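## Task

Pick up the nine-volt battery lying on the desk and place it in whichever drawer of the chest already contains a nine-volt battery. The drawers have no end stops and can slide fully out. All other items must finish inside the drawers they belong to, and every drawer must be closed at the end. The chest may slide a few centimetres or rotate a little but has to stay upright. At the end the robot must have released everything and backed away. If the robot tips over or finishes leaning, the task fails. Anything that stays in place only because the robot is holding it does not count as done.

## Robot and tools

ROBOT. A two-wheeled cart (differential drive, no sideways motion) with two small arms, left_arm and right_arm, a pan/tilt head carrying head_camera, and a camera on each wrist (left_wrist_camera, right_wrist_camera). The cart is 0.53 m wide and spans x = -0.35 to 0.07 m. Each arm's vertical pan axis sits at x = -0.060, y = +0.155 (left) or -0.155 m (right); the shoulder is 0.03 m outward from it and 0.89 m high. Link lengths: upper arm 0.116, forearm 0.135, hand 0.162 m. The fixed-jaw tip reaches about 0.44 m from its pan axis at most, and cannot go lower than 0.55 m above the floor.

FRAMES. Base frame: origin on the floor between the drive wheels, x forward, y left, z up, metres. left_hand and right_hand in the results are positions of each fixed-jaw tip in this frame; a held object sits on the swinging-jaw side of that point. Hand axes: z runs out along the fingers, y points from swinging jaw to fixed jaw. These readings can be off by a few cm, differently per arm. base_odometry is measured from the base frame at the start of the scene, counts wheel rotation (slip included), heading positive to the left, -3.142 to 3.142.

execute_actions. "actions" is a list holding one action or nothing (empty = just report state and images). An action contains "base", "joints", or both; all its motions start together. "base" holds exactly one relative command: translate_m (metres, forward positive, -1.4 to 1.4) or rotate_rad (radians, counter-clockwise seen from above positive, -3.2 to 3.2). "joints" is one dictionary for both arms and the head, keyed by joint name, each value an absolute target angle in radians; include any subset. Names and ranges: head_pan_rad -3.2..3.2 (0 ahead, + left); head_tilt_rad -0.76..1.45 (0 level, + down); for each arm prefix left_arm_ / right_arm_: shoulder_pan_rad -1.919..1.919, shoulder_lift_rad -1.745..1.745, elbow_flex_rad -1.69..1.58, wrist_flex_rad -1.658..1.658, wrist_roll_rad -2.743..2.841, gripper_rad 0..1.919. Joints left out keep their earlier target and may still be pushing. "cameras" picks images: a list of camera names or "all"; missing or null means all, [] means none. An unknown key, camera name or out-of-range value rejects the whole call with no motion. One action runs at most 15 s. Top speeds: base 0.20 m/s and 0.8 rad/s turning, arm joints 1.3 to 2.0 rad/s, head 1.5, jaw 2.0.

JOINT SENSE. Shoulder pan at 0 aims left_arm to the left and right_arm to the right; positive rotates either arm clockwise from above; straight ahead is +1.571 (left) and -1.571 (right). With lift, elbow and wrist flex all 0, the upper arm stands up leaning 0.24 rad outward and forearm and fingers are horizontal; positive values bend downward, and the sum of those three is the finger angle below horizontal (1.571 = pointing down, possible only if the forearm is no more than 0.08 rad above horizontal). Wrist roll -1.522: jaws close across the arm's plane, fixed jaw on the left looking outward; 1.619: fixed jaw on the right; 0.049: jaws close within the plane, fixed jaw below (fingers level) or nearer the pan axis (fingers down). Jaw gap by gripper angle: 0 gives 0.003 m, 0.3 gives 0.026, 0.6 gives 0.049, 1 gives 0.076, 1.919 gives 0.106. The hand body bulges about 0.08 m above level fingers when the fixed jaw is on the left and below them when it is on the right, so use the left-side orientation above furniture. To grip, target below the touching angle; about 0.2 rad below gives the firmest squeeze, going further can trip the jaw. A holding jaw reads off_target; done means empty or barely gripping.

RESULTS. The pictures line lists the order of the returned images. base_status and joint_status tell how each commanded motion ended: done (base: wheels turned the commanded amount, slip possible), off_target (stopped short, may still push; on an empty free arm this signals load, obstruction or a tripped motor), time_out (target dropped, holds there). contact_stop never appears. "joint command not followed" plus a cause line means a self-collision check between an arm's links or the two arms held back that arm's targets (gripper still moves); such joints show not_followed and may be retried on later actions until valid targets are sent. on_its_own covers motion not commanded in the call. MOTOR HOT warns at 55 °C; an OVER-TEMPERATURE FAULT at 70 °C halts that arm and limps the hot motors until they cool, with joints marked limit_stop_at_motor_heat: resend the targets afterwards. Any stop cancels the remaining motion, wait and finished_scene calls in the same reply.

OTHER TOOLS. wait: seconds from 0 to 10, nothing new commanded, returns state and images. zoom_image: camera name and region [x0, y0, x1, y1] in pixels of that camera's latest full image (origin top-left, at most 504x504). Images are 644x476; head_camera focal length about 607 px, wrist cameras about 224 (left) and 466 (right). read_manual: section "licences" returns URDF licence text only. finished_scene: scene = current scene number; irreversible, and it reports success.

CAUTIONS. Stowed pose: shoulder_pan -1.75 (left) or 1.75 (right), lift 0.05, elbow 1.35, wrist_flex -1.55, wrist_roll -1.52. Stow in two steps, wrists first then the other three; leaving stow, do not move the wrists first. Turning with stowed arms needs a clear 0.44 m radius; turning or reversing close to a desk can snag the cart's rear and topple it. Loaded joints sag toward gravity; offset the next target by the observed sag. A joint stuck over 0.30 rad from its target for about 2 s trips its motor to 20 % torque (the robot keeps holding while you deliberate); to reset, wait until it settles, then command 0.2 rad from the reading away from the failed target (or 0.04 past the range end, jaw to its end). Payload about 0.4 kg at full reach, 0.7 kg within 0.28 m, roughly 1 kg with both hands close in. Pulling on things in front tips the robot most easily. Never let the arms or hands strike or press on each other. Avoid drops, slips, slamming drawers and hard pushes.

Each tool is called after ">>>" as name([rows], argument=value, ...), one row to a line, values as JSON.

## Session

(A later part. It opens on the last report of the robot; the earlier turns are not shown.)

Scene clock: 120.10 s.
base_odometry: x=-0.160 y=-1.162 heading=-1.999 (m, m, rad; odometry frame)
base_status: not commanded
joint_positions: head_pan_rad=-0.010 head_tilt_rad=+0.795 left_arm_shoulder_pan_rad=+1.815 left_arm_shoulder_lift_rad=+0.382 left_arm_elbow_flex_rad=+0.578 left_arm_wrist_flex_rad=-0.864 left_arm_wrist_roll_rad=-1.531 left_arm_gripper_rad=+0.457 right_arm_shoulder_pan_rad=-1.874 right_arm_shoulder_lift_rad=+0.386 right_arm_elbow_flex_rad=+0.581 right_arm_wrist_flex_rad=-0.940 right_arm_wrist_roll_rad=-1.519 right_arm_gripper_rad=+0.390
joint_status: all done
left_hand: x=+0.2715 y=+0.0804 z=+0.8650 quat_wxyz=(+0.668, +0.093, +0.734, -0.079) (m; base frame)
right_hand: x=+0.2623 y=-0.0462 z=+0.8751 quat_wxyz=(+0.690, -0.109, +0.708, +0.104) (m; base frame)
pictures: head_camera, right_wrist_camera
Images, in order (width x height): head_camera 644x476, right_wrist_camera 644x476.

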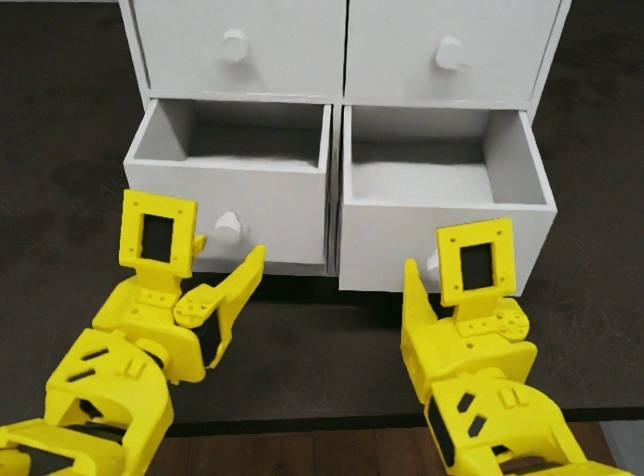

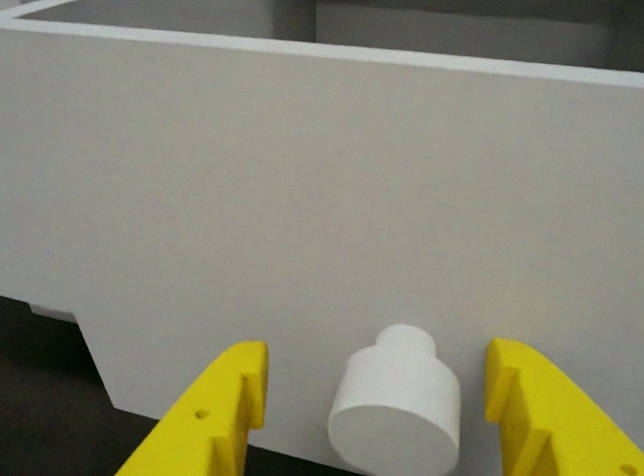

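>>> execute_actions([
  {"base":{"translate_m":-0.01},"joints":{"right_arm_shoulder_lift_rad":-0.5,"right_arm_elbow_flex_rad":1.2}},
], cameras=[])

>>> execute_actions([
  {"base":{"translate_m":0.03},"joints":{"right_arm_shoulder_pan_rad":-0.3}},
], cameras=["head_camera"])

>>> execute_actions([
  {"base":{"translate_m":0.082}},
], cameras=["head_camera","left_wrist_camera"])

Scene clock: 123.73 s.
base_odometry: x=-0.156 y=-1.152 heading=-1.998 (m, m, rad; odometry frame)
base_status: done
joint_positions: head_pan_rad=-0.010 head_tilt_rad=+0.795 left_arm_shoulder_pan_rad=+1.815 left_arm_shoulder_lift_rad=+0.382 left_arm_elbow_flex_rad=+0.578 left_arm_wrist_flex_rad=-0.864 left_arm_wrist_roll_rad=-1.531 left_arm_gripper_rad=+0.457 right_arm_shoulder_pan_rad=-1.874 right_arm_shoulder_lift_rad=-0.473 right_arm_elbow_flex_rad=+1.204 right_arm_wrist_flex_rad=-0.940 right_arm_wrist_roll_rad=-1.519 right_arm_gripper_rad=+0.393
joint_status: all done
left_hand: x=+0.2715 y=+0.0804 z=+0.8650 quat_wxyz=(+0.668, +0.093, +0.734, -0.079) (m; base frame)
right_hand: x=+0.1907 y=-0.0685 z=+0.9539 quat_wxyz=(+0.768, -0.096, +0.622, +0.116) (m; base frame)
pictures: none
No camera images: the call's "cameras" was empty. Leave "cameras" out to get every camera's image.

Scene clock: 125.63 s.
base_odometry: x=-0.169 y=-1.180 heading=-1.999 (m, m, rad; odometry frame)
base_status: done
joint_positions: head_pan_rad=-0.010 head_tilt_rad=+0.795 left_arm_shoulder_pan_rad=+1.815 left_arm_shoulder_lift_rad=+0.382 left_arm_elbow_flex_rad=+0.578 left_arm_wrist_flex_rad=-0.864 left_arm_wrist_roll_rad=-1.531 left_arm_gripper_rad=+0.457 right_arm_shoulder_pan_rad=-0.308 right_arm_shoulder_lift_rad=-0.473 right_arm_elbow_flex_rad=+1.205 right_arm_wrist_flex_rad=-0.940 right_arm_wrist_roll_rad=-1.519 right_arm_gripper_rad=+0.393
joint_status: all done
left_hand: x=+0.2715 y=+0.0804 z=+0.8650 quat_wxyz=(+0.668, +0.093, +0.734, -0.079) (m; base frame)
right_hand: x=+0.0276 y=-0.4052 z=+0.9535 quat_wxyz=(+0.626, +0.371, +0.509, -0.460) (m; base frame)
pictures: head_camera
Images, in order (width x height): head_camera 644x476.

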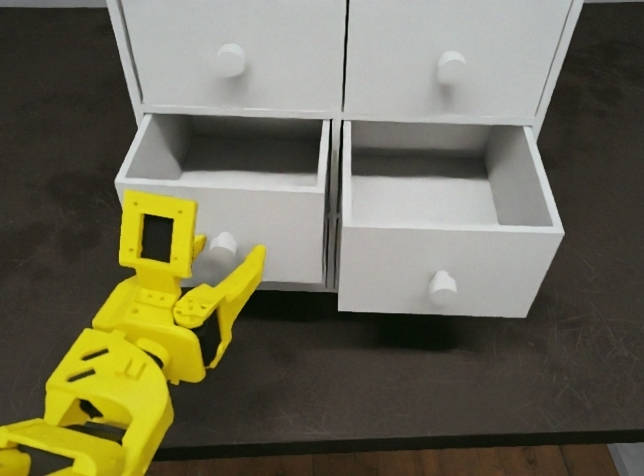

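Scene clock: 126.77 s.
base_odometry: x=-0.203 y=-1.254 heading=-2.000 (m, m, rad; odometry frame)
base_status: done
joint_positions: head_pan_rad=-0.010 head_tilt_rad=+0.795 left_arm_shoulder_pan_rad=+1.815 left_arm_shoulder_lift_rad=+0.382 left_arm_elbow_flex_rad=+0.583 left_arm_wrist_flex_rad=-0.864 left_arm_wrist_roll_rad=-1.531 left_arm_gripper_rad=+0.457 right_arm_shoulder_pan_rad=-0.306 right_arm_shoulder_lift_rad=-0.473 right_arm_elbow_flex_rad=+1.205 right_arm_wrist_flex_rad=-0.940 right_arm_wrist_roll_rad=-1.519 right_arm_gripper_rad=+0.393
joint_status: not commanded
left_hand: x=+0.2710 y=+0.0805 z=+0.8639 quat_wxyz=(+0.666, +0.093, +0.736, -0.079) (m; base frame)
right_hand: x=+0.0272 y=-0.4053 z=+0.9535 quat_wxyz=(+0.626, +0.371, +0.509, -0.460) (m; base frame)
pictures: head_camera, left_wrist_camera
Images, in order (width x height): head_camera 644x476, left_wrist_camera 644x476.

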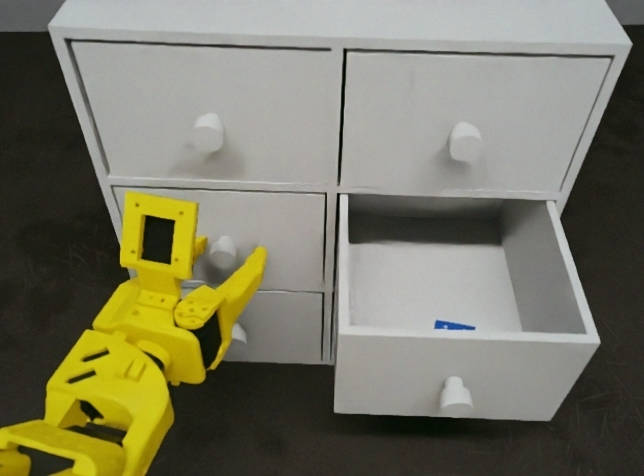

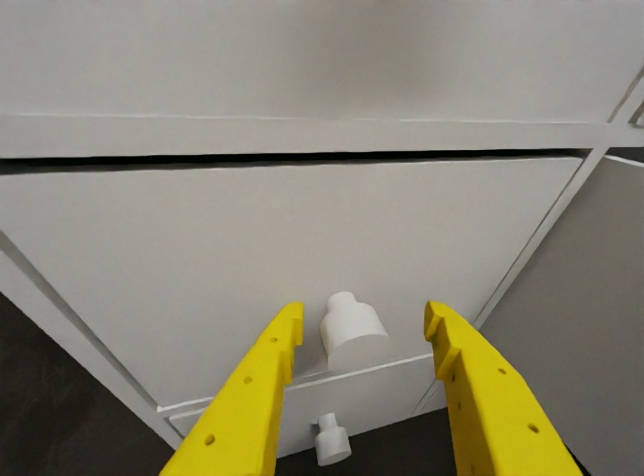

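>>> execute_actions([
  {"joints":{"left_arm_shoulder_lift_rad":-0.04,"left_arm_elbow_flex_rad":1.15,"left_arm_wrist_flex_rad":-1.07,"head_pan_rad":1.0,"head_tilt_rad":0.95}},
], cameras=["head_camera","left_wrist_camera"])

Scene clock: 129.77 s.
base_odometry: x=-0.203 y=-1.254 heading=-2.000 (m, m, rad; odometry frame)
base_status: not commanded
joint_positions: head_pan_rad=+0.990 head_tilt_rad=+0.945 left_arm_shoulder_pan_rad=+1.815 left_arm_shoulder_lift_rad=-0.005 left_arm_elbow_flex_rad=+1.152 left_arm_wrist_flex_rad=-1.053 left_arm_wrist_roll_rad=-1.531 left_arm_gripper_rad=+0.457 right_arm_shoulder_pan_rad=-0.306 right_arm_shoulder_lift_rad=-0.473 right_arm_elbow_flex_rad=+1.205 right_arm_wrist_flex_rad=-0.940 right_arm_wrist_roll_rad=-1.519 right_arm_gripper_rad=+0.393
joint_status: all done
left_hand: x=+0.2115 y=+0.0953 z=+0.8706 quat_wxyz=(+0.668, +0.093, +0.734, -0.079) (m; base frame)
right_hand: x=+0.0272 y=-0.4053 z=+0.9535 quat_wxyz=(+0.626, +0.371, +0.509, -0.460) (m; base frame)
pictures: head_camera, left_wrist_camera
Images, in order (width x height): head_camera 644x476, left_wrist_camera 644x476.

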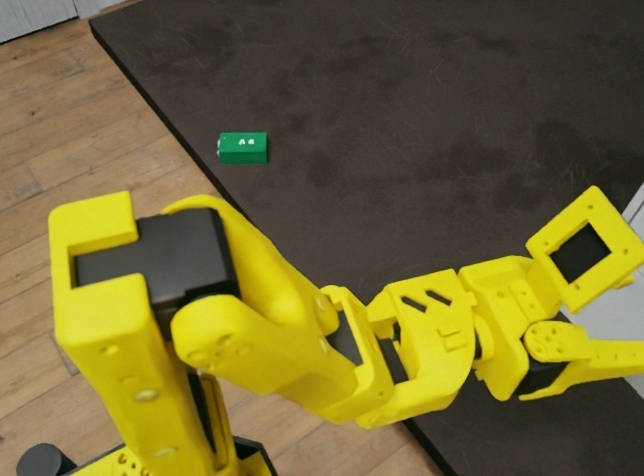

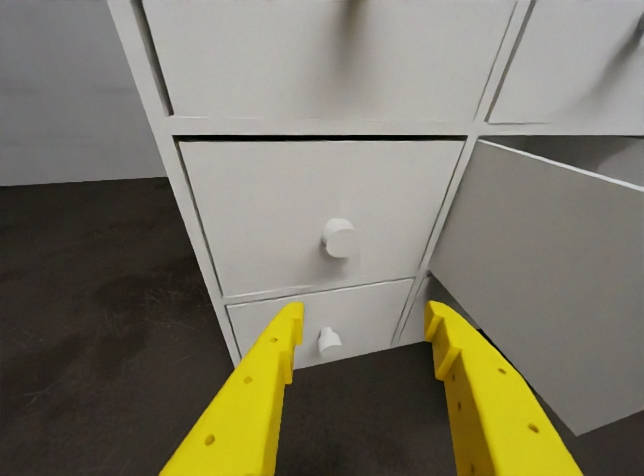

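>>> execute_actions([
  {"joints":{"left_arm_shoulder_pan_rad":0.5,"left_arm_wrist_roll_rad":0.049,"left_arm_gripper_rad":0.65,"left_arm_wrist_flex_rad":-0.9,"head_pan_rad":1.15,"head_tilt_rad":0.8}},
], cameras=[])

>>> execute_actions([
  {"base":{"translate_m":0.03},"joints":{"left_arm_shoulder_lift_rad":0.2,"left_arm_elbow_flex_rad":-0.2,"left_arm_wrist_flex_rad":0.3}},
], cameras=[])

>>> execute_actions([
  {"joints":{"left_arm_shoulder_lift_rad":0.76,"left_arm_elbow_flex_rad":-0.64,"left_arm_wrist_flex_rad":1.17}},
], cameras=["head_camera","left_wrist_camera"])

Scene clock: 136.13 s.
base_odometry: x=-0.203 y=-1.254 heading=-2.000 (m, m, rad; odometry frame)
base_status: not commanded
joint_positions: head_pan_rad=+1.140 head_tilt_rad=+0.815 left_arm_shoulder_pan_rad=+0.506 left_arm_shoulder_lift_rad=-0.005 left_arm_elbow_flex_rad=+1.152 left_arm_wrist_flex_rad=-0.902 left_arm_wrist_roll_rad=+0.042 left_arm_gripper_rad=+0.643 right_arm_shoulder_pan_rad=-0.306 right_arm_shoulder_lift_rad=-0.473 right_arm_elbow_flex_rad=+1.205 right_arm_wrist_flex_rad=-0.940 right_arm_wrist_roll_rad=-1.519 right_arm_gripper_rad=+0.393
joint_status: all done
left_hand: x=+0.0722 y=+0.3926 z=+0.8394 quat_wxyz=(+0.597, -0.762, +0.200, -0.152) (m; base frame)
right_hand: x=+0.0272 y=-0.4053 z=+0.9535 quat_wxyz=(+0.626, +0.371, +0.509, -0.460) (m; base frame)
pictures: none
No camera images: the call's "cameras" was empty. Leave "cameras" out to get every camera's image.

Scene clock: 137.73 s.
base_odometry: x=-0.215 y=-1.282 heading=-2.001 (m, m, rad; odometry frame)
base_status: done
joint_positions: head_pan_rad=+1.140 head_tilt_rad=+0.815 left_arm_shoulder_pan_rad=+0.505 left_arm_shoulder_lift_rad=+0.211 left_arm_elbow_flex_rad=-0.161 left_arm_wrist_flex_rad=+0.296 left_arm_wrist_roll_rad=+0.042 left_arm_gripper_rad=+0.643 right_arm_shoulder_pan_rad=-0.306 right_arm_shoulder_lift_rad=-0.473 right_arm_elbow_flex_rad=+1.205 right_arm_wrist_flex_rad=-0.940 right_arm_wrist_roll_rad=-1.519 right_arm_gripper_rad=+0.393
joint_status: all done
left_hand: x=+0.1168 y=+0.4741 z=+0.9348 quat_wxyz=(+0.557, -0.792, +0.207, -0.142) (m; base frame)
right_hand: x=+0.0272 y=-0.4053 z=+0.9535 quat_wxyz=(+0.626, +0.371, +0.509, -0.460) (m; base frame)
pictures: none
No camera images: the call's "cameras" was empty. Leave "cameras" out to get every camera's image.

Scene clock: 139.13 s.
base_odometry: x=-0.215 y=-1.282 heading=-2.001 (m, m, rad; odometry frame)
base_status: not commanded
joint_positions: head_pan_rad=+1.140 head_tilt_rad=+0.815 left_arm_shoulder_pan_rad=+0.505 left_arm_shoulder_lift_rad=+0.776 left_arm_elbow_flex_rad=-0.608 left_arm_wrist_flex_rad=+1.164 left_arm_wrist_roll_rad=+0.042 left_arm_gripper_rad=+0.643 right_arm_shoulder_pan_rad=-0.306 right_arm_shoulder_lift_rad=-0.473 right_arm_elbow_flex_rad=+1.205 right_arm_wrist_flex_rad=-0.940 right_arm_wrist_roll_rad=-1.519 right_arm_gripper_rad=+0.393
joint_status: all done
left_hand: x=+0.0822 y=+0.4116 z=+0.7794 quat_wxyz=(+0.115, -0.961, +0.251, -0.029) (m; base frame)
right_hand: x=+0.0272 y=-0.4053 z=+0.9535 quat_wxyz=(+0.626, +0.371, +0.509, -0.460) (m; base frame)
pictures: head_camera, left_wrist_camera
Images, in order (width x height): head_camera 644x476, left_wrist_camera 644x476.

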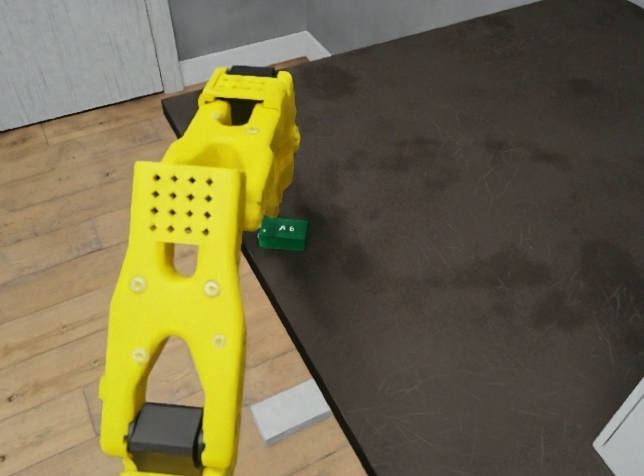

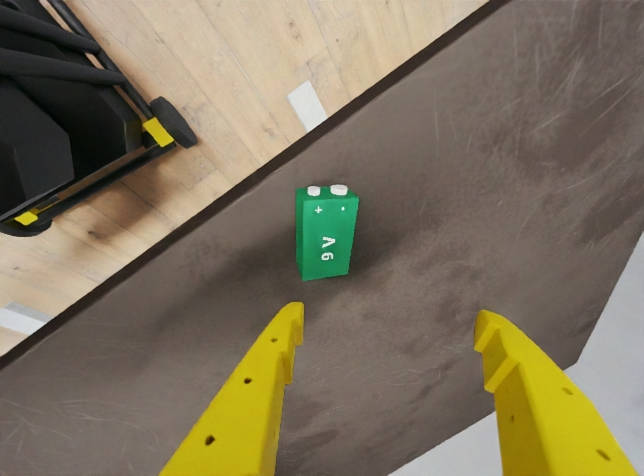

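>>> execute_actions([
  {"joints":{"left_arm_shoulder_pan_rad":0.53,"left_arm_shoulder_lift_rad":0.885,"left_arm_elbow_flex_rad":-0.53,"left_arm_wrist_flex_rad":0.95}},
], cameras=["head_camera","left_wrist_camera"])

Scene clock: 141.83 s.
base_odometry: x=-0.215 y=-1.282 heading=-2.001 (m, m, rad; odometry frame)
base_status: not commanded
joint_positions: head_pan_rad=+1.140 head_tilt_rad=+0.815 left_arm_shoulder_pan_rad=+0.523 left_arm_shoulder_lift_rad=+0.902 left_arm_elbow_flex_rad=-0.527 left_arm_wrist_flex_rad=+0.961 left_arm_wrist_roll_rad=+0.042 left_arm_gripper_rad=+0.643 right_arm_shoulder_pan_rad=-0.306 right_arm_shoulder_lift_rad=-0.473 right_arm_elbow_flex_rad=+1.205 right_arm_wrist_flex_rad=-0.940 right_arm_wrist_roll_rad=-1.519 right_arm_gripper_rad=+0.393
joint_status: all done
left_hand: x=+0.0868 y=+0.4086 z=+0.7393 quat_wxyz=(+0.113, -0.958, +0.260, -0.030) (m; base frame)
right_hand: x=+0.0272 y=-0.4053 z=+0.9535 quat_wxyz=(+0.626, +0.371, +0.509, -0.460) (m; base frame)
pictures: head_camera, left_wrist_camera
Images, in order (width x height): head_camera 644x476, left_wrist_camera 644x476.

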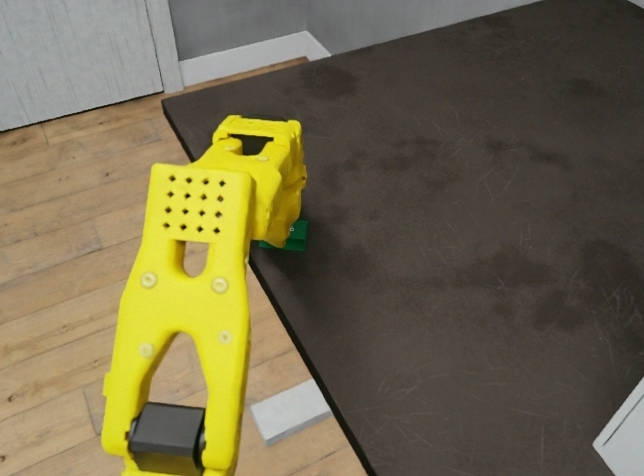

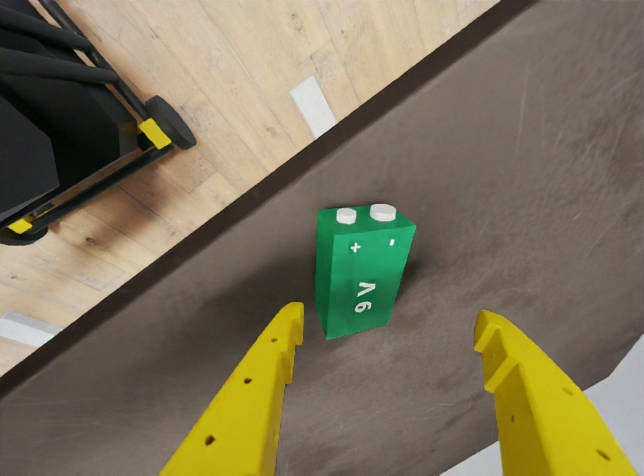

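>>> execute_actions([
  {"joints":{"left_arm_shoulder_lift_rad":1.07,"left_arm_elbow_flex_rad":-0.82,"left_arm_wrist_flex_rad":1.065,"left_arm_gripper_rad":0.55}},
], cameras=["head_camera","left_wrist_camera"])

Scene clock: 144.87 s.
base_odometry: x=-0.215 y=-1.282 heading=-2.001 (m, m, rad; odometry frame)
base_status: not commanded
joint_positions: head_pan_rad=+1.140 head_tilt_rad=+0.815 left_arm_shoulder_pan_rad=+0.523 left_arm_shoulder_lift_rad=+1.087 left_arm_elbow_flex_rad=-0.787 left_arm_wrist_flex_rad=+1.057 left_arm_wrist_roll_rad=+0.042 left_arm_gripper_rad=+0.557 right_arm_shoulder_pan_rad=-0.306 right_arm_shoulder_lift_rad=-0.473 right_arm_elbow_flex_rad=+1.205 right_arm_wrist_flex_rad=-0.940 right_arm_wrist_roll_rad=-1.519 right_arm_gripper_rad=+0.393
joint_status: all done
left_hand: x=+0.0902 y=+0.4146 z=+0.7281 quat_wxyz=(+0.103, -0.960, +0.261, -0.027) (m; base frame)
right_hand: x=+0.0272 y=-0.4053 z=+0.9535 quat_wxyz=(+0.626, +0.371, +0.509, -0.460) (m; base frame)
pictures: head_camera, left_wrist_camera
Images, in order (width x height): head_camera 644x476, left_wrist_camera 644x476.

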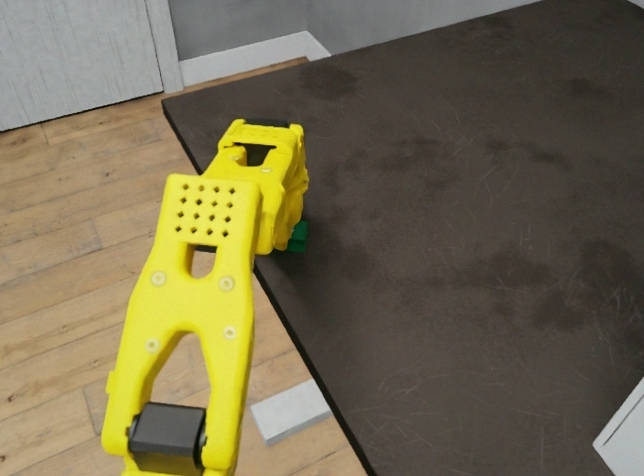

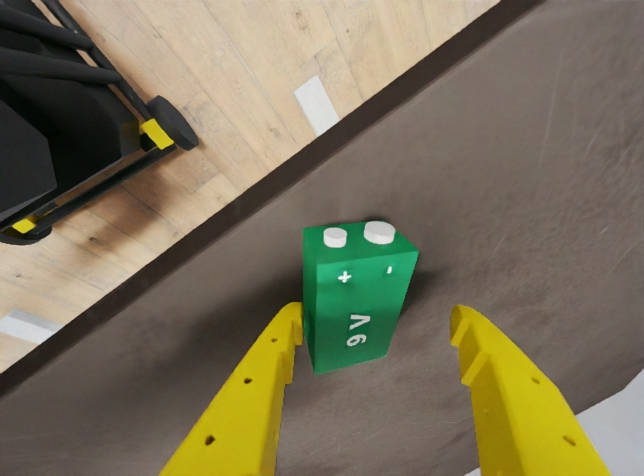

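>>> execute_actions([
  {"joints":{"left_arm_shoulder_lift_rad":1.095,"left_arm_gripper_rad":0.45}},
], cameras=["left_wrist_camera"])

>>> execute_actions([
  {"joints":{"left_arm_gripper_rad":0.14}},
], cameras=["left_wrist_camera"])

Scene clock: 146.97 s.
base_odometry: x=-0.215 y=-1.282 heading=-2.001 (m, m, rad; odometry frame)
base_status: not commanded
joint_positions: head_pan_rad=+1.140 head_tilt_rad=+0.815 left_arm_shoulder_pan_rad=+0.523 left_arm_shoulder_lift_rad=+1.110 left_arm_elbow_flex_rad=-0.789 left_arm_wrist_flex_rad=+1.057 left_arm_wrist_roll_rad=+0.042 left_arm_gripper_rad=+0.457 right_arm_shoulder_pan_rad=-0.306 right_arm_shoulder_lift_rad=-0.473 right_arm_elbow_flex_rad=+1.205 right_arm_wrist_flex_rad=-0.940 right_arm_wrist_roll_rad=-1.519 right_arm_gripper_rad=+0.393
joint_status: all done
left_hand: x=+0.0884 y=+0.4115 z=+0.7222 quat_wxyz=(+0.093, -0.961, +0.261, -0.025) (m; base frame)
right_hand: x=+0.0272 y=-0.4053 z=+0.9535 quat_wxyz=(+0.626, +0.371, +0.509, -0.460) (m; base frame)
pictures: left_wrist_camera
Images, in order (width x height): left_wrist_camera 644x476.

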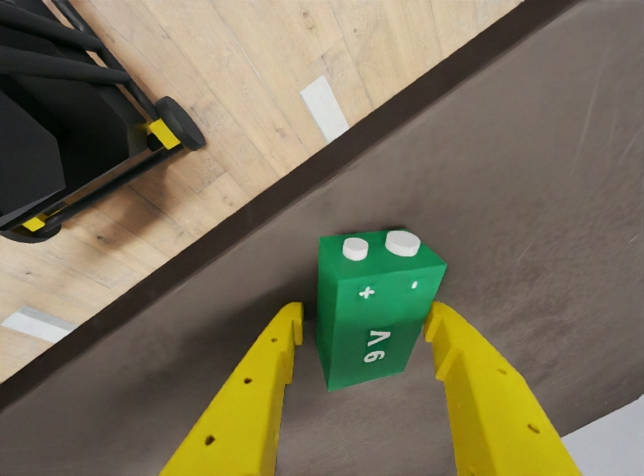

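Scene clock: 147.63 s.
base_odometry: x=-0.215 y=-1.282 heading=-2.001 (m, m, rad; odometry frame)
base_status: not commanded
joint_positions: head_pan_rad=+1.140 head_tilt_rad=+0.815 left_arm_shoulder_pan_rad=+0.523 left_arm_shoulder_lift_rad=+1.110 left_arm_elbow_flex_rad=-0.790 left_arm_wrist_flex_rad=+1.057 left_arm_wrist_roll_rad=+0.042 left_arm_gripper_rad=+0.352 right_arm_shoulder_pan_rad=-0.306 right_arm_shoulder_lift_rad=-0.473 right_arm_elbow_flex_rad=+1.205 right_arm_wrist_flex_rad=-0.940 right_arm_wrist_roll_rad=-1.519 right_arm_gripper_rad=+0.393
joint_status: left_arm_gripper_rad off_target (ended at +0.352, target +0.140)
left_hand: x=+0.0886 y=+0.4117 z=+0.7224 quat_wxyz=(+0.094, -0.960, +0.261, -0.025) (m; base frame)
right_hand: x=+0.0272 y=-0.4053 z=+0.9535 quat_wxyz=(+0.626, +0.371, +0.509, -0.460) (m; base frame)
pictures: left_wrist_camera
Images, in order (width x height): left_wrist_camera 644x476.

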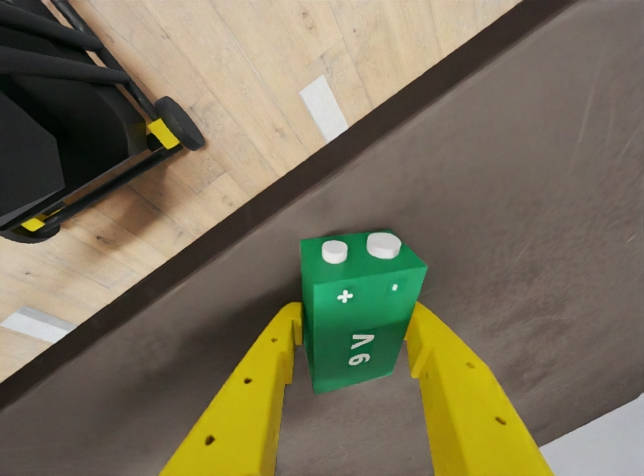

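>>> execute_actions([
  {"joints":{"left_arm_shoulder_lift_rad":0.98}},
], cameras=["left_wrist_camera","head_camera"])

Scene clock: 149.20 s.
base_odometry: x=-0.215 y=-1.282 heading=-2.001 (m, m, rad; odometry frame)
base_status: not commanded
joint_positions: head_pan_rad=+1.140 head_tilt_rad=+0.815 left_arm_shoulder_pan_rad=+0.523 left_arm_shoulder_lift_rad=+1.051 left_arm_elbow_flex_rad=-0.790 left_arm_wrist_flex_rad=+1.058 left_arm_wrist_roll_rad=+0.042 left_arm_gripper_rad=+0.352 right_arm_shoulder_pan_rad=-0.306 right_arm_shoulder_lift_rad=-0.473 right_arm_elbow_flex_rad=+1.205 right_arm_wrist_flex_rad=-0.940 right_arm_wrist_roll_rad=-1.519 right_arm_gripper_rad=+0.393
joint_status: all done
left_hand: x=+0.0933 y=+0.4200 z=+0.7386 quat_wxyz=(+0.122, -0.957, +0.260, -0.032) (m; base frame)
right_hand: x=+0.0272 y=-0.4053 z=+0.9535 quat_wxyz=(+0.626, +0.371, +0.509, -0.460) (m; base frame)
pictures: head_camera, left_wrist_camera
Images, in order (width x height): head_camera 644x476, left_wrist_camera 644x476.

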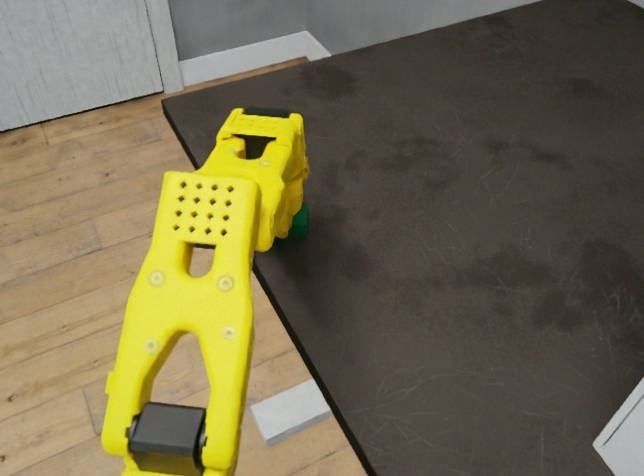

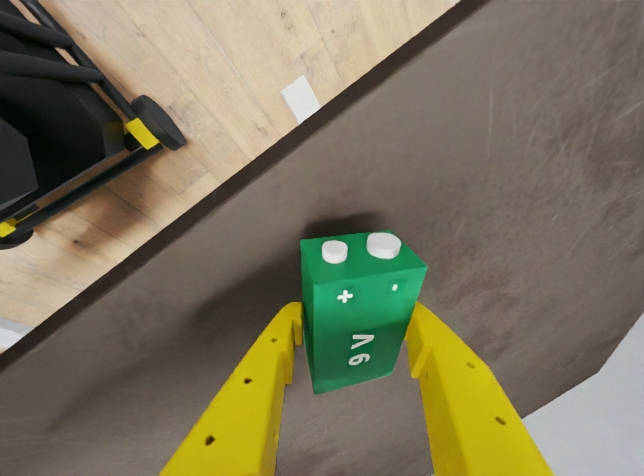

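>>> execute_actions([
  {"base":{"translate_m":-0.4},"joints":{"left_arm_shoulder_lift_rad":-0.15,"left_arm_elbow_flex_rad":-0.54,"left_arm_wrist_flex_rad":1.3,"head_pan_rad":0.0,"head_tilt_rad":0.75}},
], cameras=["left_wrist_camera","head_camera"])

>>> execute_actions([
  {"base":{"rotate_rad":-0.75},"joints":{"left_arm_shoulder_pan_rad":1.6,"left_arm_wrist_flex_rad":1.64}},
], cameras=["head_camera"])

Scene clock: 155.97 s.
base_odometry: x=-0.049 y=-0.919 heading=-2.009 (m, m, rad; odometry frame)
base_status: done
joint_positions: head_pan_rad=+0.010 head_tilt_rad=+0.764 left_arm_shoulder_pan_rad=+0.526 left_arm_shoulder_lift_rad=-0.108 left_arm_elbow_flex_rad=-0.534 left_arm_wrist_flex_rad=+1.299 left_arm_wrist_roll_rad=+0.042 left_arm_gripper_rad=+0.352 right_arm_shoulder_pan_rad=-0.306 right_arm_shoulder_lift_rad=-0.473 right_arm_elbow_flex_rad=+1.205 right_arm_wrist_flex_rad=-0.940 right_arm_wrist_roll_rad=-1.519 right_arm_gripper_rad=+0.393
joint_status: all done
left_hand: x=+0.0777 y=+0.3912 z=+0.9895 quat_wxyz=(+0.426, -0.866, +0.237, -0.113) (m; base frame)
right_hand: x=+0.0272 y=-0.4053 z=+0.9535 quat_wxyz=(+0.626, +0.371, +0.509, -0.460) (m; base frame)
pictures: head_camera, left_wrist_camera
Images, in order (width x height): head_camera 644x476, left_wrist_camera 644x476.

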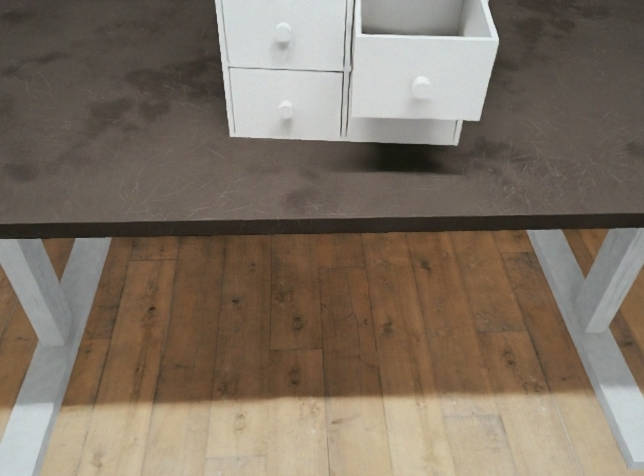

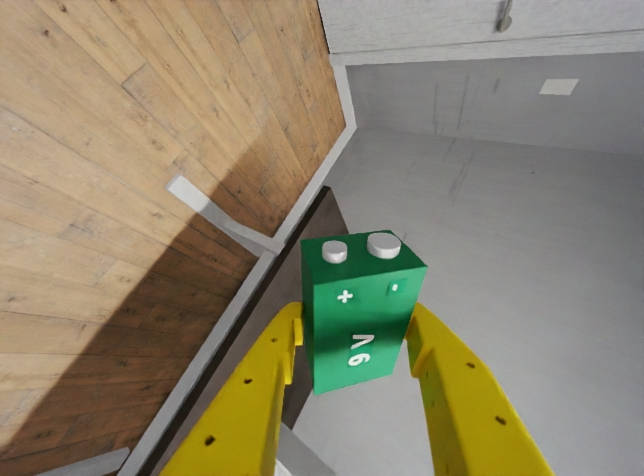

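Scene clock: 157.63 s.
base_odometry: x=-0.048 y=-0.918 heading=-2.757 (m, m, rad; odometry frame)
base_status: done
joint_positions: head_pan_rad=+0.010 head_tilt_rad=+0.764 left_arm_shoulder_pan_rad=+1.596 left_arm_shoulder_lift_rad=-0.109 left_arm_elbow_flex_rad=-0.534 left_arm_wrist_flex_rad=+1.636 left_arm_wrist_roll_rad=+0.042 left_arm_gripper_rad=+0.352 right_arm_shoulder_pan_rad=-0.306 right_arm_shoulder_lift_rad=-0.473 right_arm_elbow_flex_rad=+1.205 right_arm_wrist_flex_rad=-0.940 right_arm_wrist_roll_rad=-1.519 right_arm_gripper_rad=+0.393
joint_status: all done
left_hand: x=+0.1718 y=+0.1489 z=+0.9552 quat_wxyz=(+0.200, -0.667, +0.689, -0.203) (m; base frame)
right_hand: x=+0.0272 y=-0.4053 z=+0.9535 quat_wxyz=(+0.626, +0.371, +0.509, -0.460) (m; base frame)
pictures: head_camera
Images, in order (width x height): head_camera 644x476.

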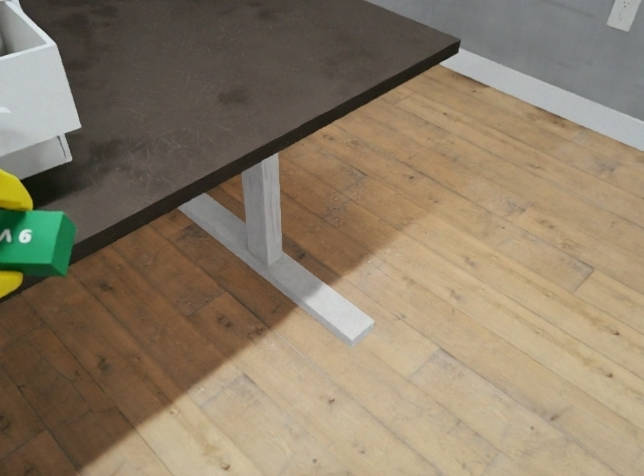

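>>> execute_actions([
  {"base":{"translate_m":0.335}},
], cameras=[])

>>> execute_actions([
  {"base":{"rotate_rad":0.757},"joints":{"head_pan_rad":0.45,"head_tilt_rad":0.7}},
], cameras=["left_wrist_camera","head_camera"])

Scene clock: 161.53 s.
base_odometry: x=-0.360 y=-1.042 heading=-2.762 (m, m, rad; odometry frame)
base_status: done
joint_positions: head_pan_rad=+0.010 head_tilt_rad=+0.764 left_arm_shoulder_pan_rad=+1.596 left_arm_shoulder_lift_rad=-0.112 left_arm_elbow_flex_rad=-0.534 left_arm_wrist_flex_rad=+1.636 left_arm_wrist_roll_rad=+0.042 left_arm_gripper_rad=+0.352 right_arm_shoulder_pan_rad=-0.306 right_arm_shoulder_lift_rad=-0.473 right_arm_elbow_flex_rad=+1.205 right_arm_wrist_flex_rad=-0.940 right_arm_wrist_roll_rad=-1.519 right_arm_gripper_rad=+0.393
joint_status: not commanded
left_hand: x=+0.1716 y=+0.1489 z=+0.9559 quat_wxyz=(+0.201, -0.667, +0.688, -0.204) (m; base frame)
right_hand: x=+0.0272 y=-0.4053 z=+0.9535 quat_wxyz=(+0.626, +0.371, +0.509, -0.460) (m; base frame)
pictures: none
No camera images: the call's "cameras" was empty. Leave "cameras" out to get every camera's image.

Scene clock: 163.17 s.
base_odometry: x=-0.359 y=-1.041 heading=-2.006 (m, m, rad; odometry frame)
base_status: done
joint_positions: head_pan_rad=+0.440 head_tilt_rad=+0.714 left_arm_shoulder_pan_rad=+1.596 left_arm_shoulder_lift_rad=-0.112 left_arm_elbow_flex_rad=-0.534 left_arm_wrist_flex_rad=+1.636 left_arm_wrist_roll_rad=+0.042 left_arm_gripper_rad=+0.352 right_arm_shoulder_pan_rad=-0.306 right_arm_shoulder_lift_rad=-0.473 right_arm_elbow_flex_rad=+1.205 right_arm_wrist_flex_rad=-0.940 right_arm_wrist_roll_rad=-1.519 right_arm_gripper_rad=+0.393
joint_status: all done
left_hand: x=+0.1716 y=+0.1489 z=+0.9559 quat_wxyz=(+0.201, -0.667, +0.688, -0.204) (m; base frame)
right_hand: x=+0.0272 y=-0.4053 z=+0.9535 quat_wxyz=(+0.626, +0.371, +0.509, -0.460) (m; base frame)
pictures: head_camera, left_wrist_camera
Images, in order (width x height): head_camera 644x476, left_wrist_camera 644x476.

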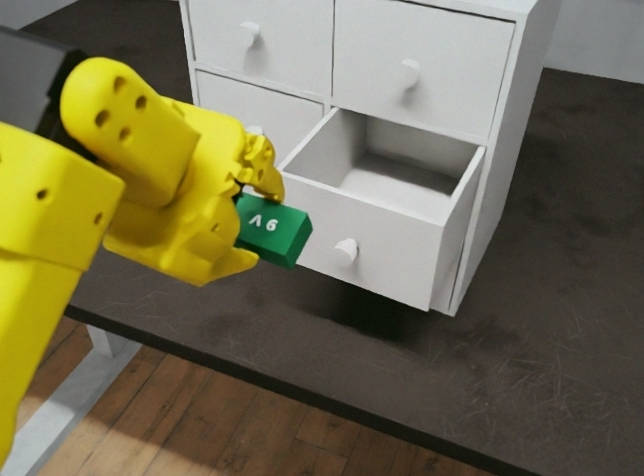

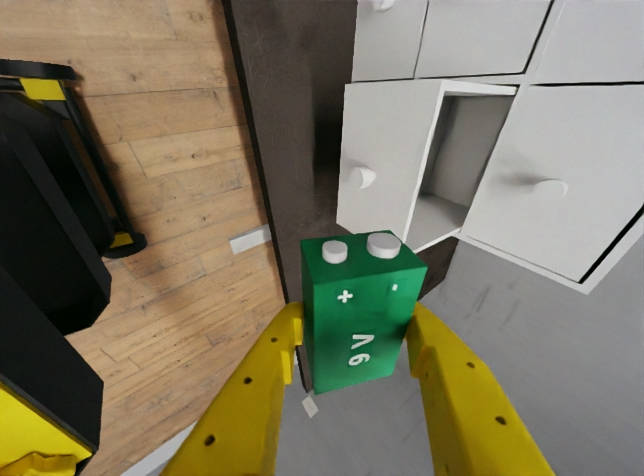

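>>> execute_actions([
  {"base":{"translate_m":0.145},"joints":{"left_arm_shoulder_pan_rad":1.68,"left_arm_wrist_roll_rad":0.14,"head_pan_rad":0.5,"head_tilt_rad":0.8}},
], cameras=["left_wrist_camera","head_camera"])

Scene clock: 167.03 s.
base_odometry: x=-0.420 y=-1.172 heading=-2.003 (m, m, rad; odometry frame)
base_status: done
joint_positions: head_pan_rad=+0.490 head_tilt_rad=+0.795 left_arm_shoulder_pan_rad=+1.674 left_arm_shoulder_lift_rad=-0.112 left_arm_elbow_flex_rad=-0.534 left_arm_wrist_flex_rad=+1.636 left_arm_wrist_roll_rad=+0.131 left_arm_gripper_rad=+0.352 right_arm_shoulder_pan_rad=-0.306 right_arm_shoulder_lift_rad=-0.473 right_arm_elbow_flex_rad=+1.205 right_arm_wrist_flex_rad=-0.940 right_arm_wrist_roll_rad=-1.519 right_arm_gripper_rad=+0.393
joint_status: all done
left_hand: x=+0.1704 y=+0.1301 z=+0.9559 quat_wxyz=(+0.183, -0.670, +0.685, -0.220) (m; base frame)
right_hand: x=+0.0272 y=-0.4053 z=+0.9535 quat_wxyz=(+0.626, +0.371, +0.509, -0.460) (m; base frame)
pictures: head_camera, left_wrist_camera
Images, in order (width x height): head_camera 644x476, left_wrist_camera 644x476.

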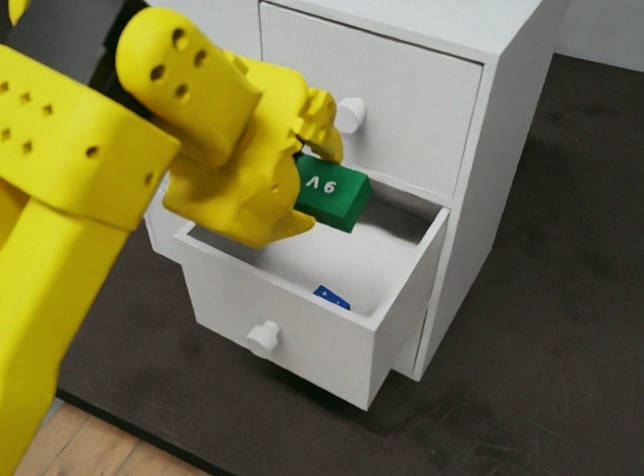

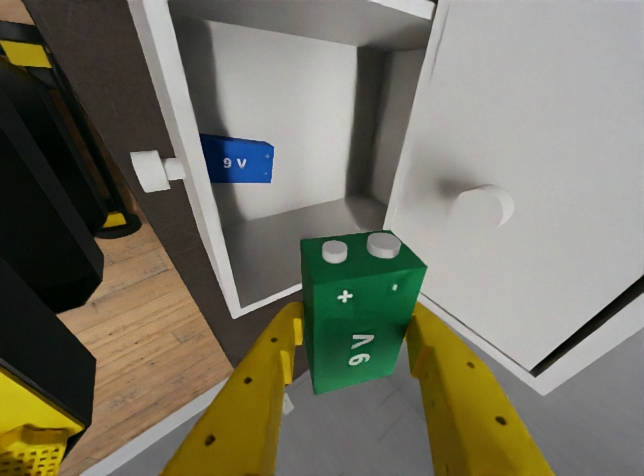

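>>> execute_actions([
  {"base":{"translate_m":0.02},"joints":{"left_arm_shoulder_pan_rad":1.70,"left_arm_shoulder_lift_rad":0.05,"left_arm_elbow_flex_rad":-0.395,"left_arm_wrist_flex_rad":1.53,"head_tilt_rad":0.85}},
], cameras=["left_wrist_camera","head_camera"])

Scene clock: 169.93 s.
base_odometry: x=-0.428 y=-1.191 heading=-2.002 (m, m, rad; odometry frame)
base_status: done
joint_positions: head_pan_rad=+0.490 head_tilt_rad=+0.845 left_arm_shoulder_pan_rad=+1.694 left_arm_shoulder_lift_rad=+0.060 left_arm_elbow_flex_rad=-0.388 left_arm_wrist_flex_rad=+1.544 left_arm_wrist_roll_rad=+0.131 left_arm_gripper_rad=+0.352 right_arm_shoulder_pan_rad=-0.306 right_arm_shoulder_lift_rad=-0.473 right_arm_elbow_flex_rad=+1.205 right_arm_wrist_flex_rad=-0.940 right_arm_wrist_roll_rad=-1.519 right_arm_gripper_rad=+0.393
joint_status: all done
left_hand: x=+0.1776 y=+0.1246 z=+0.9000 quat_wxyz=(+0.112, -0.682, +0.710, -0.137) (m; base frame)
right_hand: x=+0.0272 y=-0.4053 z=+0.9535 quat_wxyz=(+0.626, +0.371, +0.509, -0.460) (m; base frame)
pictures: head_camera, left_wrist_camera
Images, in order (width x height): head_camera 644x476, left_wrist_camera 644x476.

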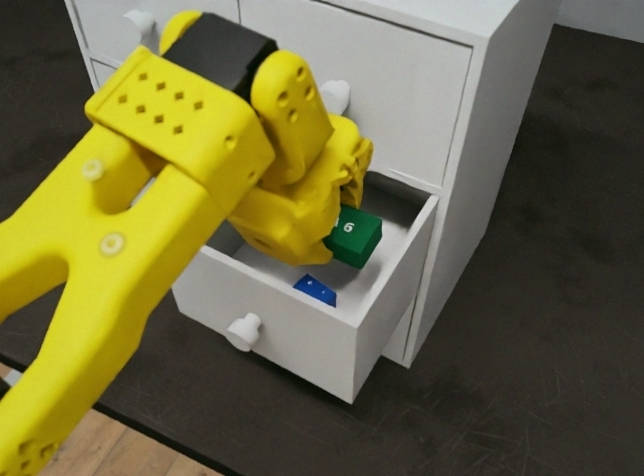

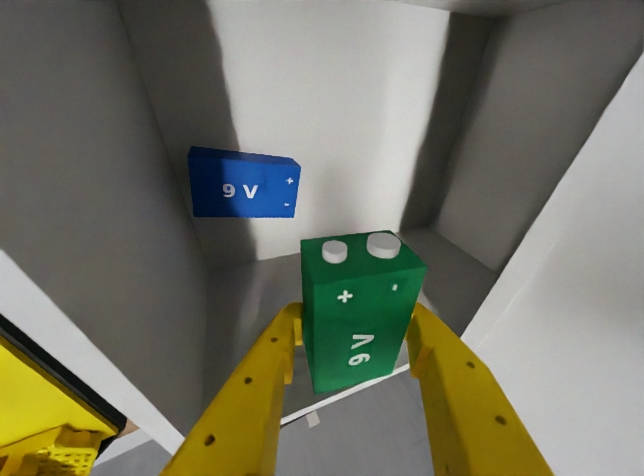

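>>> execute_actions([
  {"joints":{"left_arm_shoulder_lift_rad":0.205,"left_arm_wrist_flex_rad":1.42}},
], cameras=["left_wrist_camera","head_camera"])

Scene clock: 172.30 s.
base_odometry: x=-0.428 y=-1.191 heading=-2.002 (m, m, rad; odometry frame)
base_status: not commanded
joint_positions: head_pan_rad=+0.490 head_tilt_rad=+0.845 left_arm_shoulder_pan_rad=+1.694 left_arm_shoulder_lift_rad=+0.218 left_arm_elbow_flex_rad=-0.388 left_arm_wrist_flex_rad=+1.434 left_arm_wrist_roll_rad=+0.131 left_arm_gripper_rad=+0.352 right_arm_shoulder_pan_rad=-0.306 right_arm_shoulder_lift_rad=-0.473 right_arm_elbow_flex_rad=+1.205 right_arm_wrist_flex_rad=-0.940 right_arm_wrist_roll_rad=-1.519 right_arm_gripper_rad=+0.393
joint_status: all done
left_hand: x=+0.1932 y=+0.1226 z=+0.8706 quat_wxyz=(+0.097, -0.684, +0.713, -0.119) (m; base frame)
right_hand: x=+0.0272 y=-0.4053 z=+0.9535 quat_wxyz=(+0.626, +0.371, +0.509, -0.460) (m; base frame)
pictures: head_camera, left_wrist_camera
Images, in order (width x height): head_camera 644x476, left_wrist_camera 644x476.

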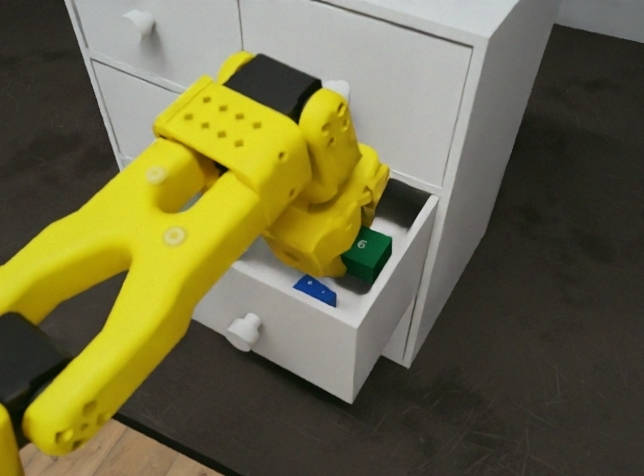

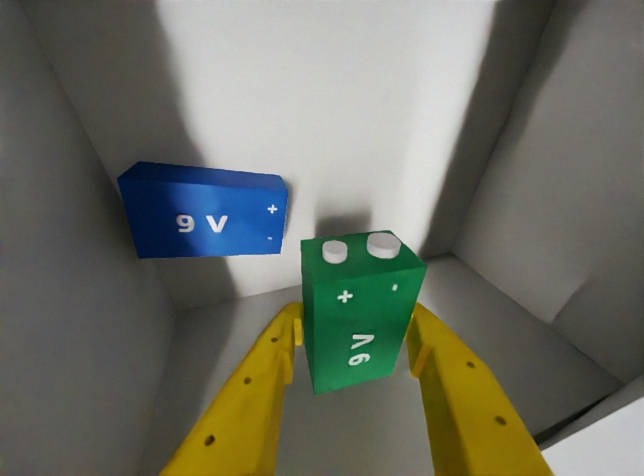

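>>> execute_actions([
  {"joints":{"left_arm_shoulder_lift_rad":0.277,"left_arm_elbow_flex_rad":-0.33,"left_arm_wrist_flex_rad":1.285,"left_arm_shoulder_pan_rad":1.68}},
], cameras=["left_wrist_camera","head_camera"])

Scene clock: 174.60 s.
base_odometry: x=-0.428 y=-1.191 heading=-2.002 (m, m, rad; odometry frame)
base_status: not commanded
joint_positions: head_pan_rad=+0.490 head_tilt_rad=+0.845 left_arm_shoulder_pan_rad=+1.686 left_arm_shoulder_lift_rad=+0.293 left_arm_elbow_flex_rad=-0.322 left_arm_wrist_flex_rad=+1.299 left_arm_wrist_roll_rad=+0.131 left_arm_gripper_rad=+0.352 right_arm_shoulder_pan_rad=-0.306 right_arm_shoulder_lift_rad=-0.473 right_arm_elbow_flex_rad=+1.205 right_arm_wrist_flex_rad=-0.940 right_arm_wrist_roll_rad=-1.519 right_arm_gripper_rad=+0.393
joint_status: all done
left_hand: x=+0.2027 y=+0.1235 z=+0.8473 quat_wxyz=(+0.095, -0.687, +0.711, -0.116) (m; base frame)
right_hand: x=+0.0272 y=-0.4053 z=+0.9535 quat_wxyz=(+0.626, +0.371, +0.509, -0.460) (m; base frame)
pictures: head_camera, left_wrist_camera
Images, in order (width x height): head_camera 644x476, left_wrist_camera 644x476.

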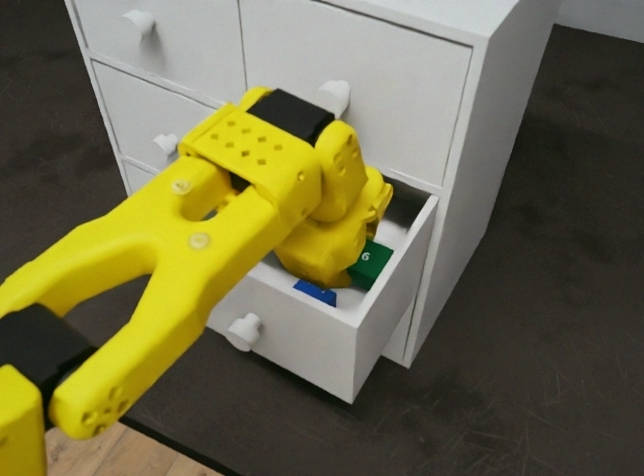

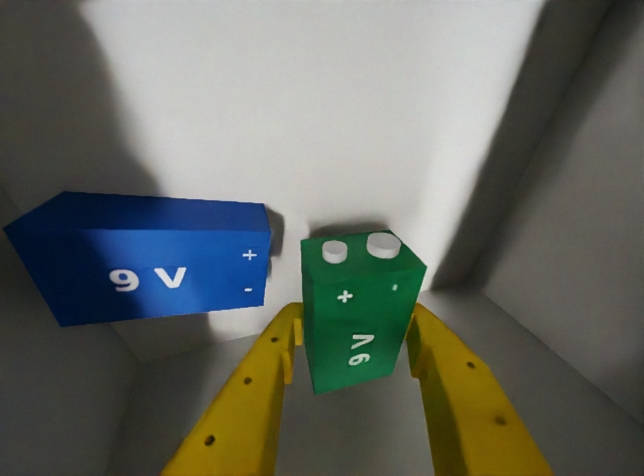

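Close to the floor; lower a hair and release.

>>> execute_actions([
  {"joints":{"left_arm_shoulder_lift_rad":0.3}},
], cameras=["left_wrist_camera"])

>>> execute_actions([
  {"joints":{"left_arm_gripper_rad":0.45}},
], cameras=["left_wrist_camera","head_camera"])

Scene clock: 176.40 s.
base_odometry: x=-0.428 y=-1.191 heading=-2.002 (m, m, rad; odometry frame)
base_status: not commanded
joint_positions: head_pan_rad=+0.490 head_tilt_rad=+0.845 left_arm_shoulder_pan_rad=+1.686 left_arm_shoulder_lift_rad=+0.314 left_arm_elbow_flex_rad=-0.322 left_arm_wrist_flex_rad=+1.297 left_arm_wrist_roll_rad=+0.131 left_arm_gripper_rad=+0.352 right_arm_shoulder_pan_rad=-0.306 right_arm_shoulder_lift_rad=-0.473 right_arm_elbow_flex_rad=+1.205 right_arm_wrist_flex_rad=-0.940 right_arm_wrist_roll_rad=-1.519 right_arm_gripper_rad=+0.393
joint_status: all done
left_hand: x=+0.2019 y=+0.1236 z=+0.8423 quat_wxyz=(+0.089, -0.688, +0.712, -0.109) (m; base frame)
right_hand: x=+0.0272 y=-0.4053 z=+0.9535 quat_wxyz=(+0.626, +0.371, +0.509, -0.460) (m; base frame)
pictures: left_wrist_camera
Images, in order (width x height): left_wrist_camera 644x476.

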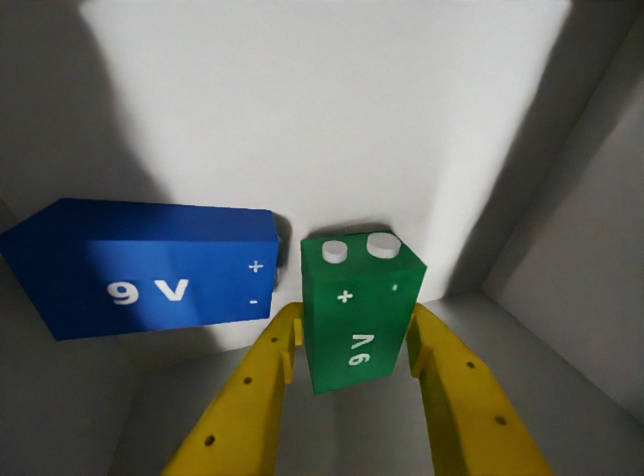

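Scene clock: 177.07 s.
base_odometry: x=-0.428 y=-1.191 heading=-2.002 (m, m, rad; odometry frame)
base_status: not commanded
joint_positions: head_pan_rad=+0.490 head_tilt_rad=+0.845 left_arm_shoulder_pan_rad=+1.686 left_arm_shoulder_lift_rad=+0.314 left_arm_elbow_flex_rad=-0.322 left_arm_wrist_flex_rad=+1.296 left_arm_wrist_roll_rad=+0.131 left_arm_gripper_rad=+0.442 right_arm_shoulder_pan_rad=-0.306 right_arm_shoulder_lift_rad=-0.473 right_arm_elbow_flex_rad=+1.205 right_arm_wrist_flex_rad=-0.940 right_arm_wrist_roll_rad=-1.519 right_arm_gripper_rad=+0.393
joint_status: all done
left_hand: x=+0.2021 y=+0.1236 z=+0.8424 quat_wxyz=(+0.089, -0.688, +0.712, -0.109) (m; base frame)
right_hand: x=+0.0272 y=-0.4053 z=+0.9535 quat_wxyz=(+0.626, +0.371, +0.509, -0.460) (m; base frame)
pictures: head_camera, left_wrist_camera
Images, in order (width x height): head_camera 644x476, left_wrist_camera 644x476.

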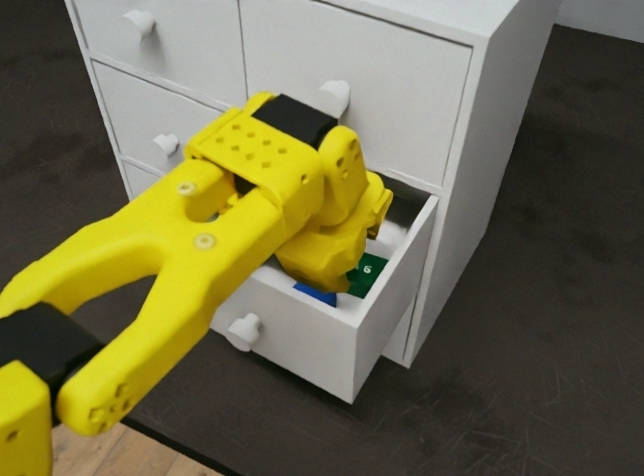

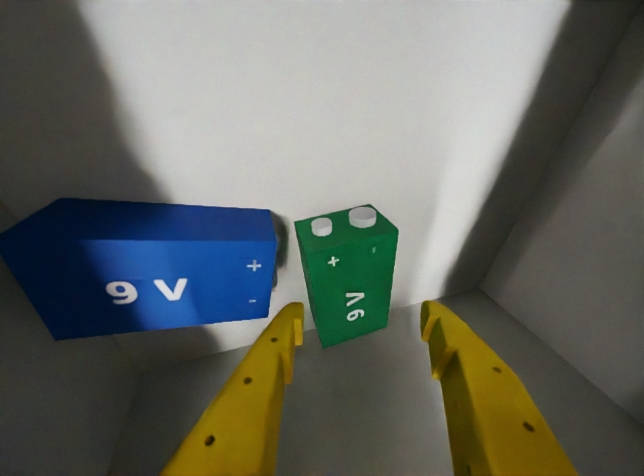

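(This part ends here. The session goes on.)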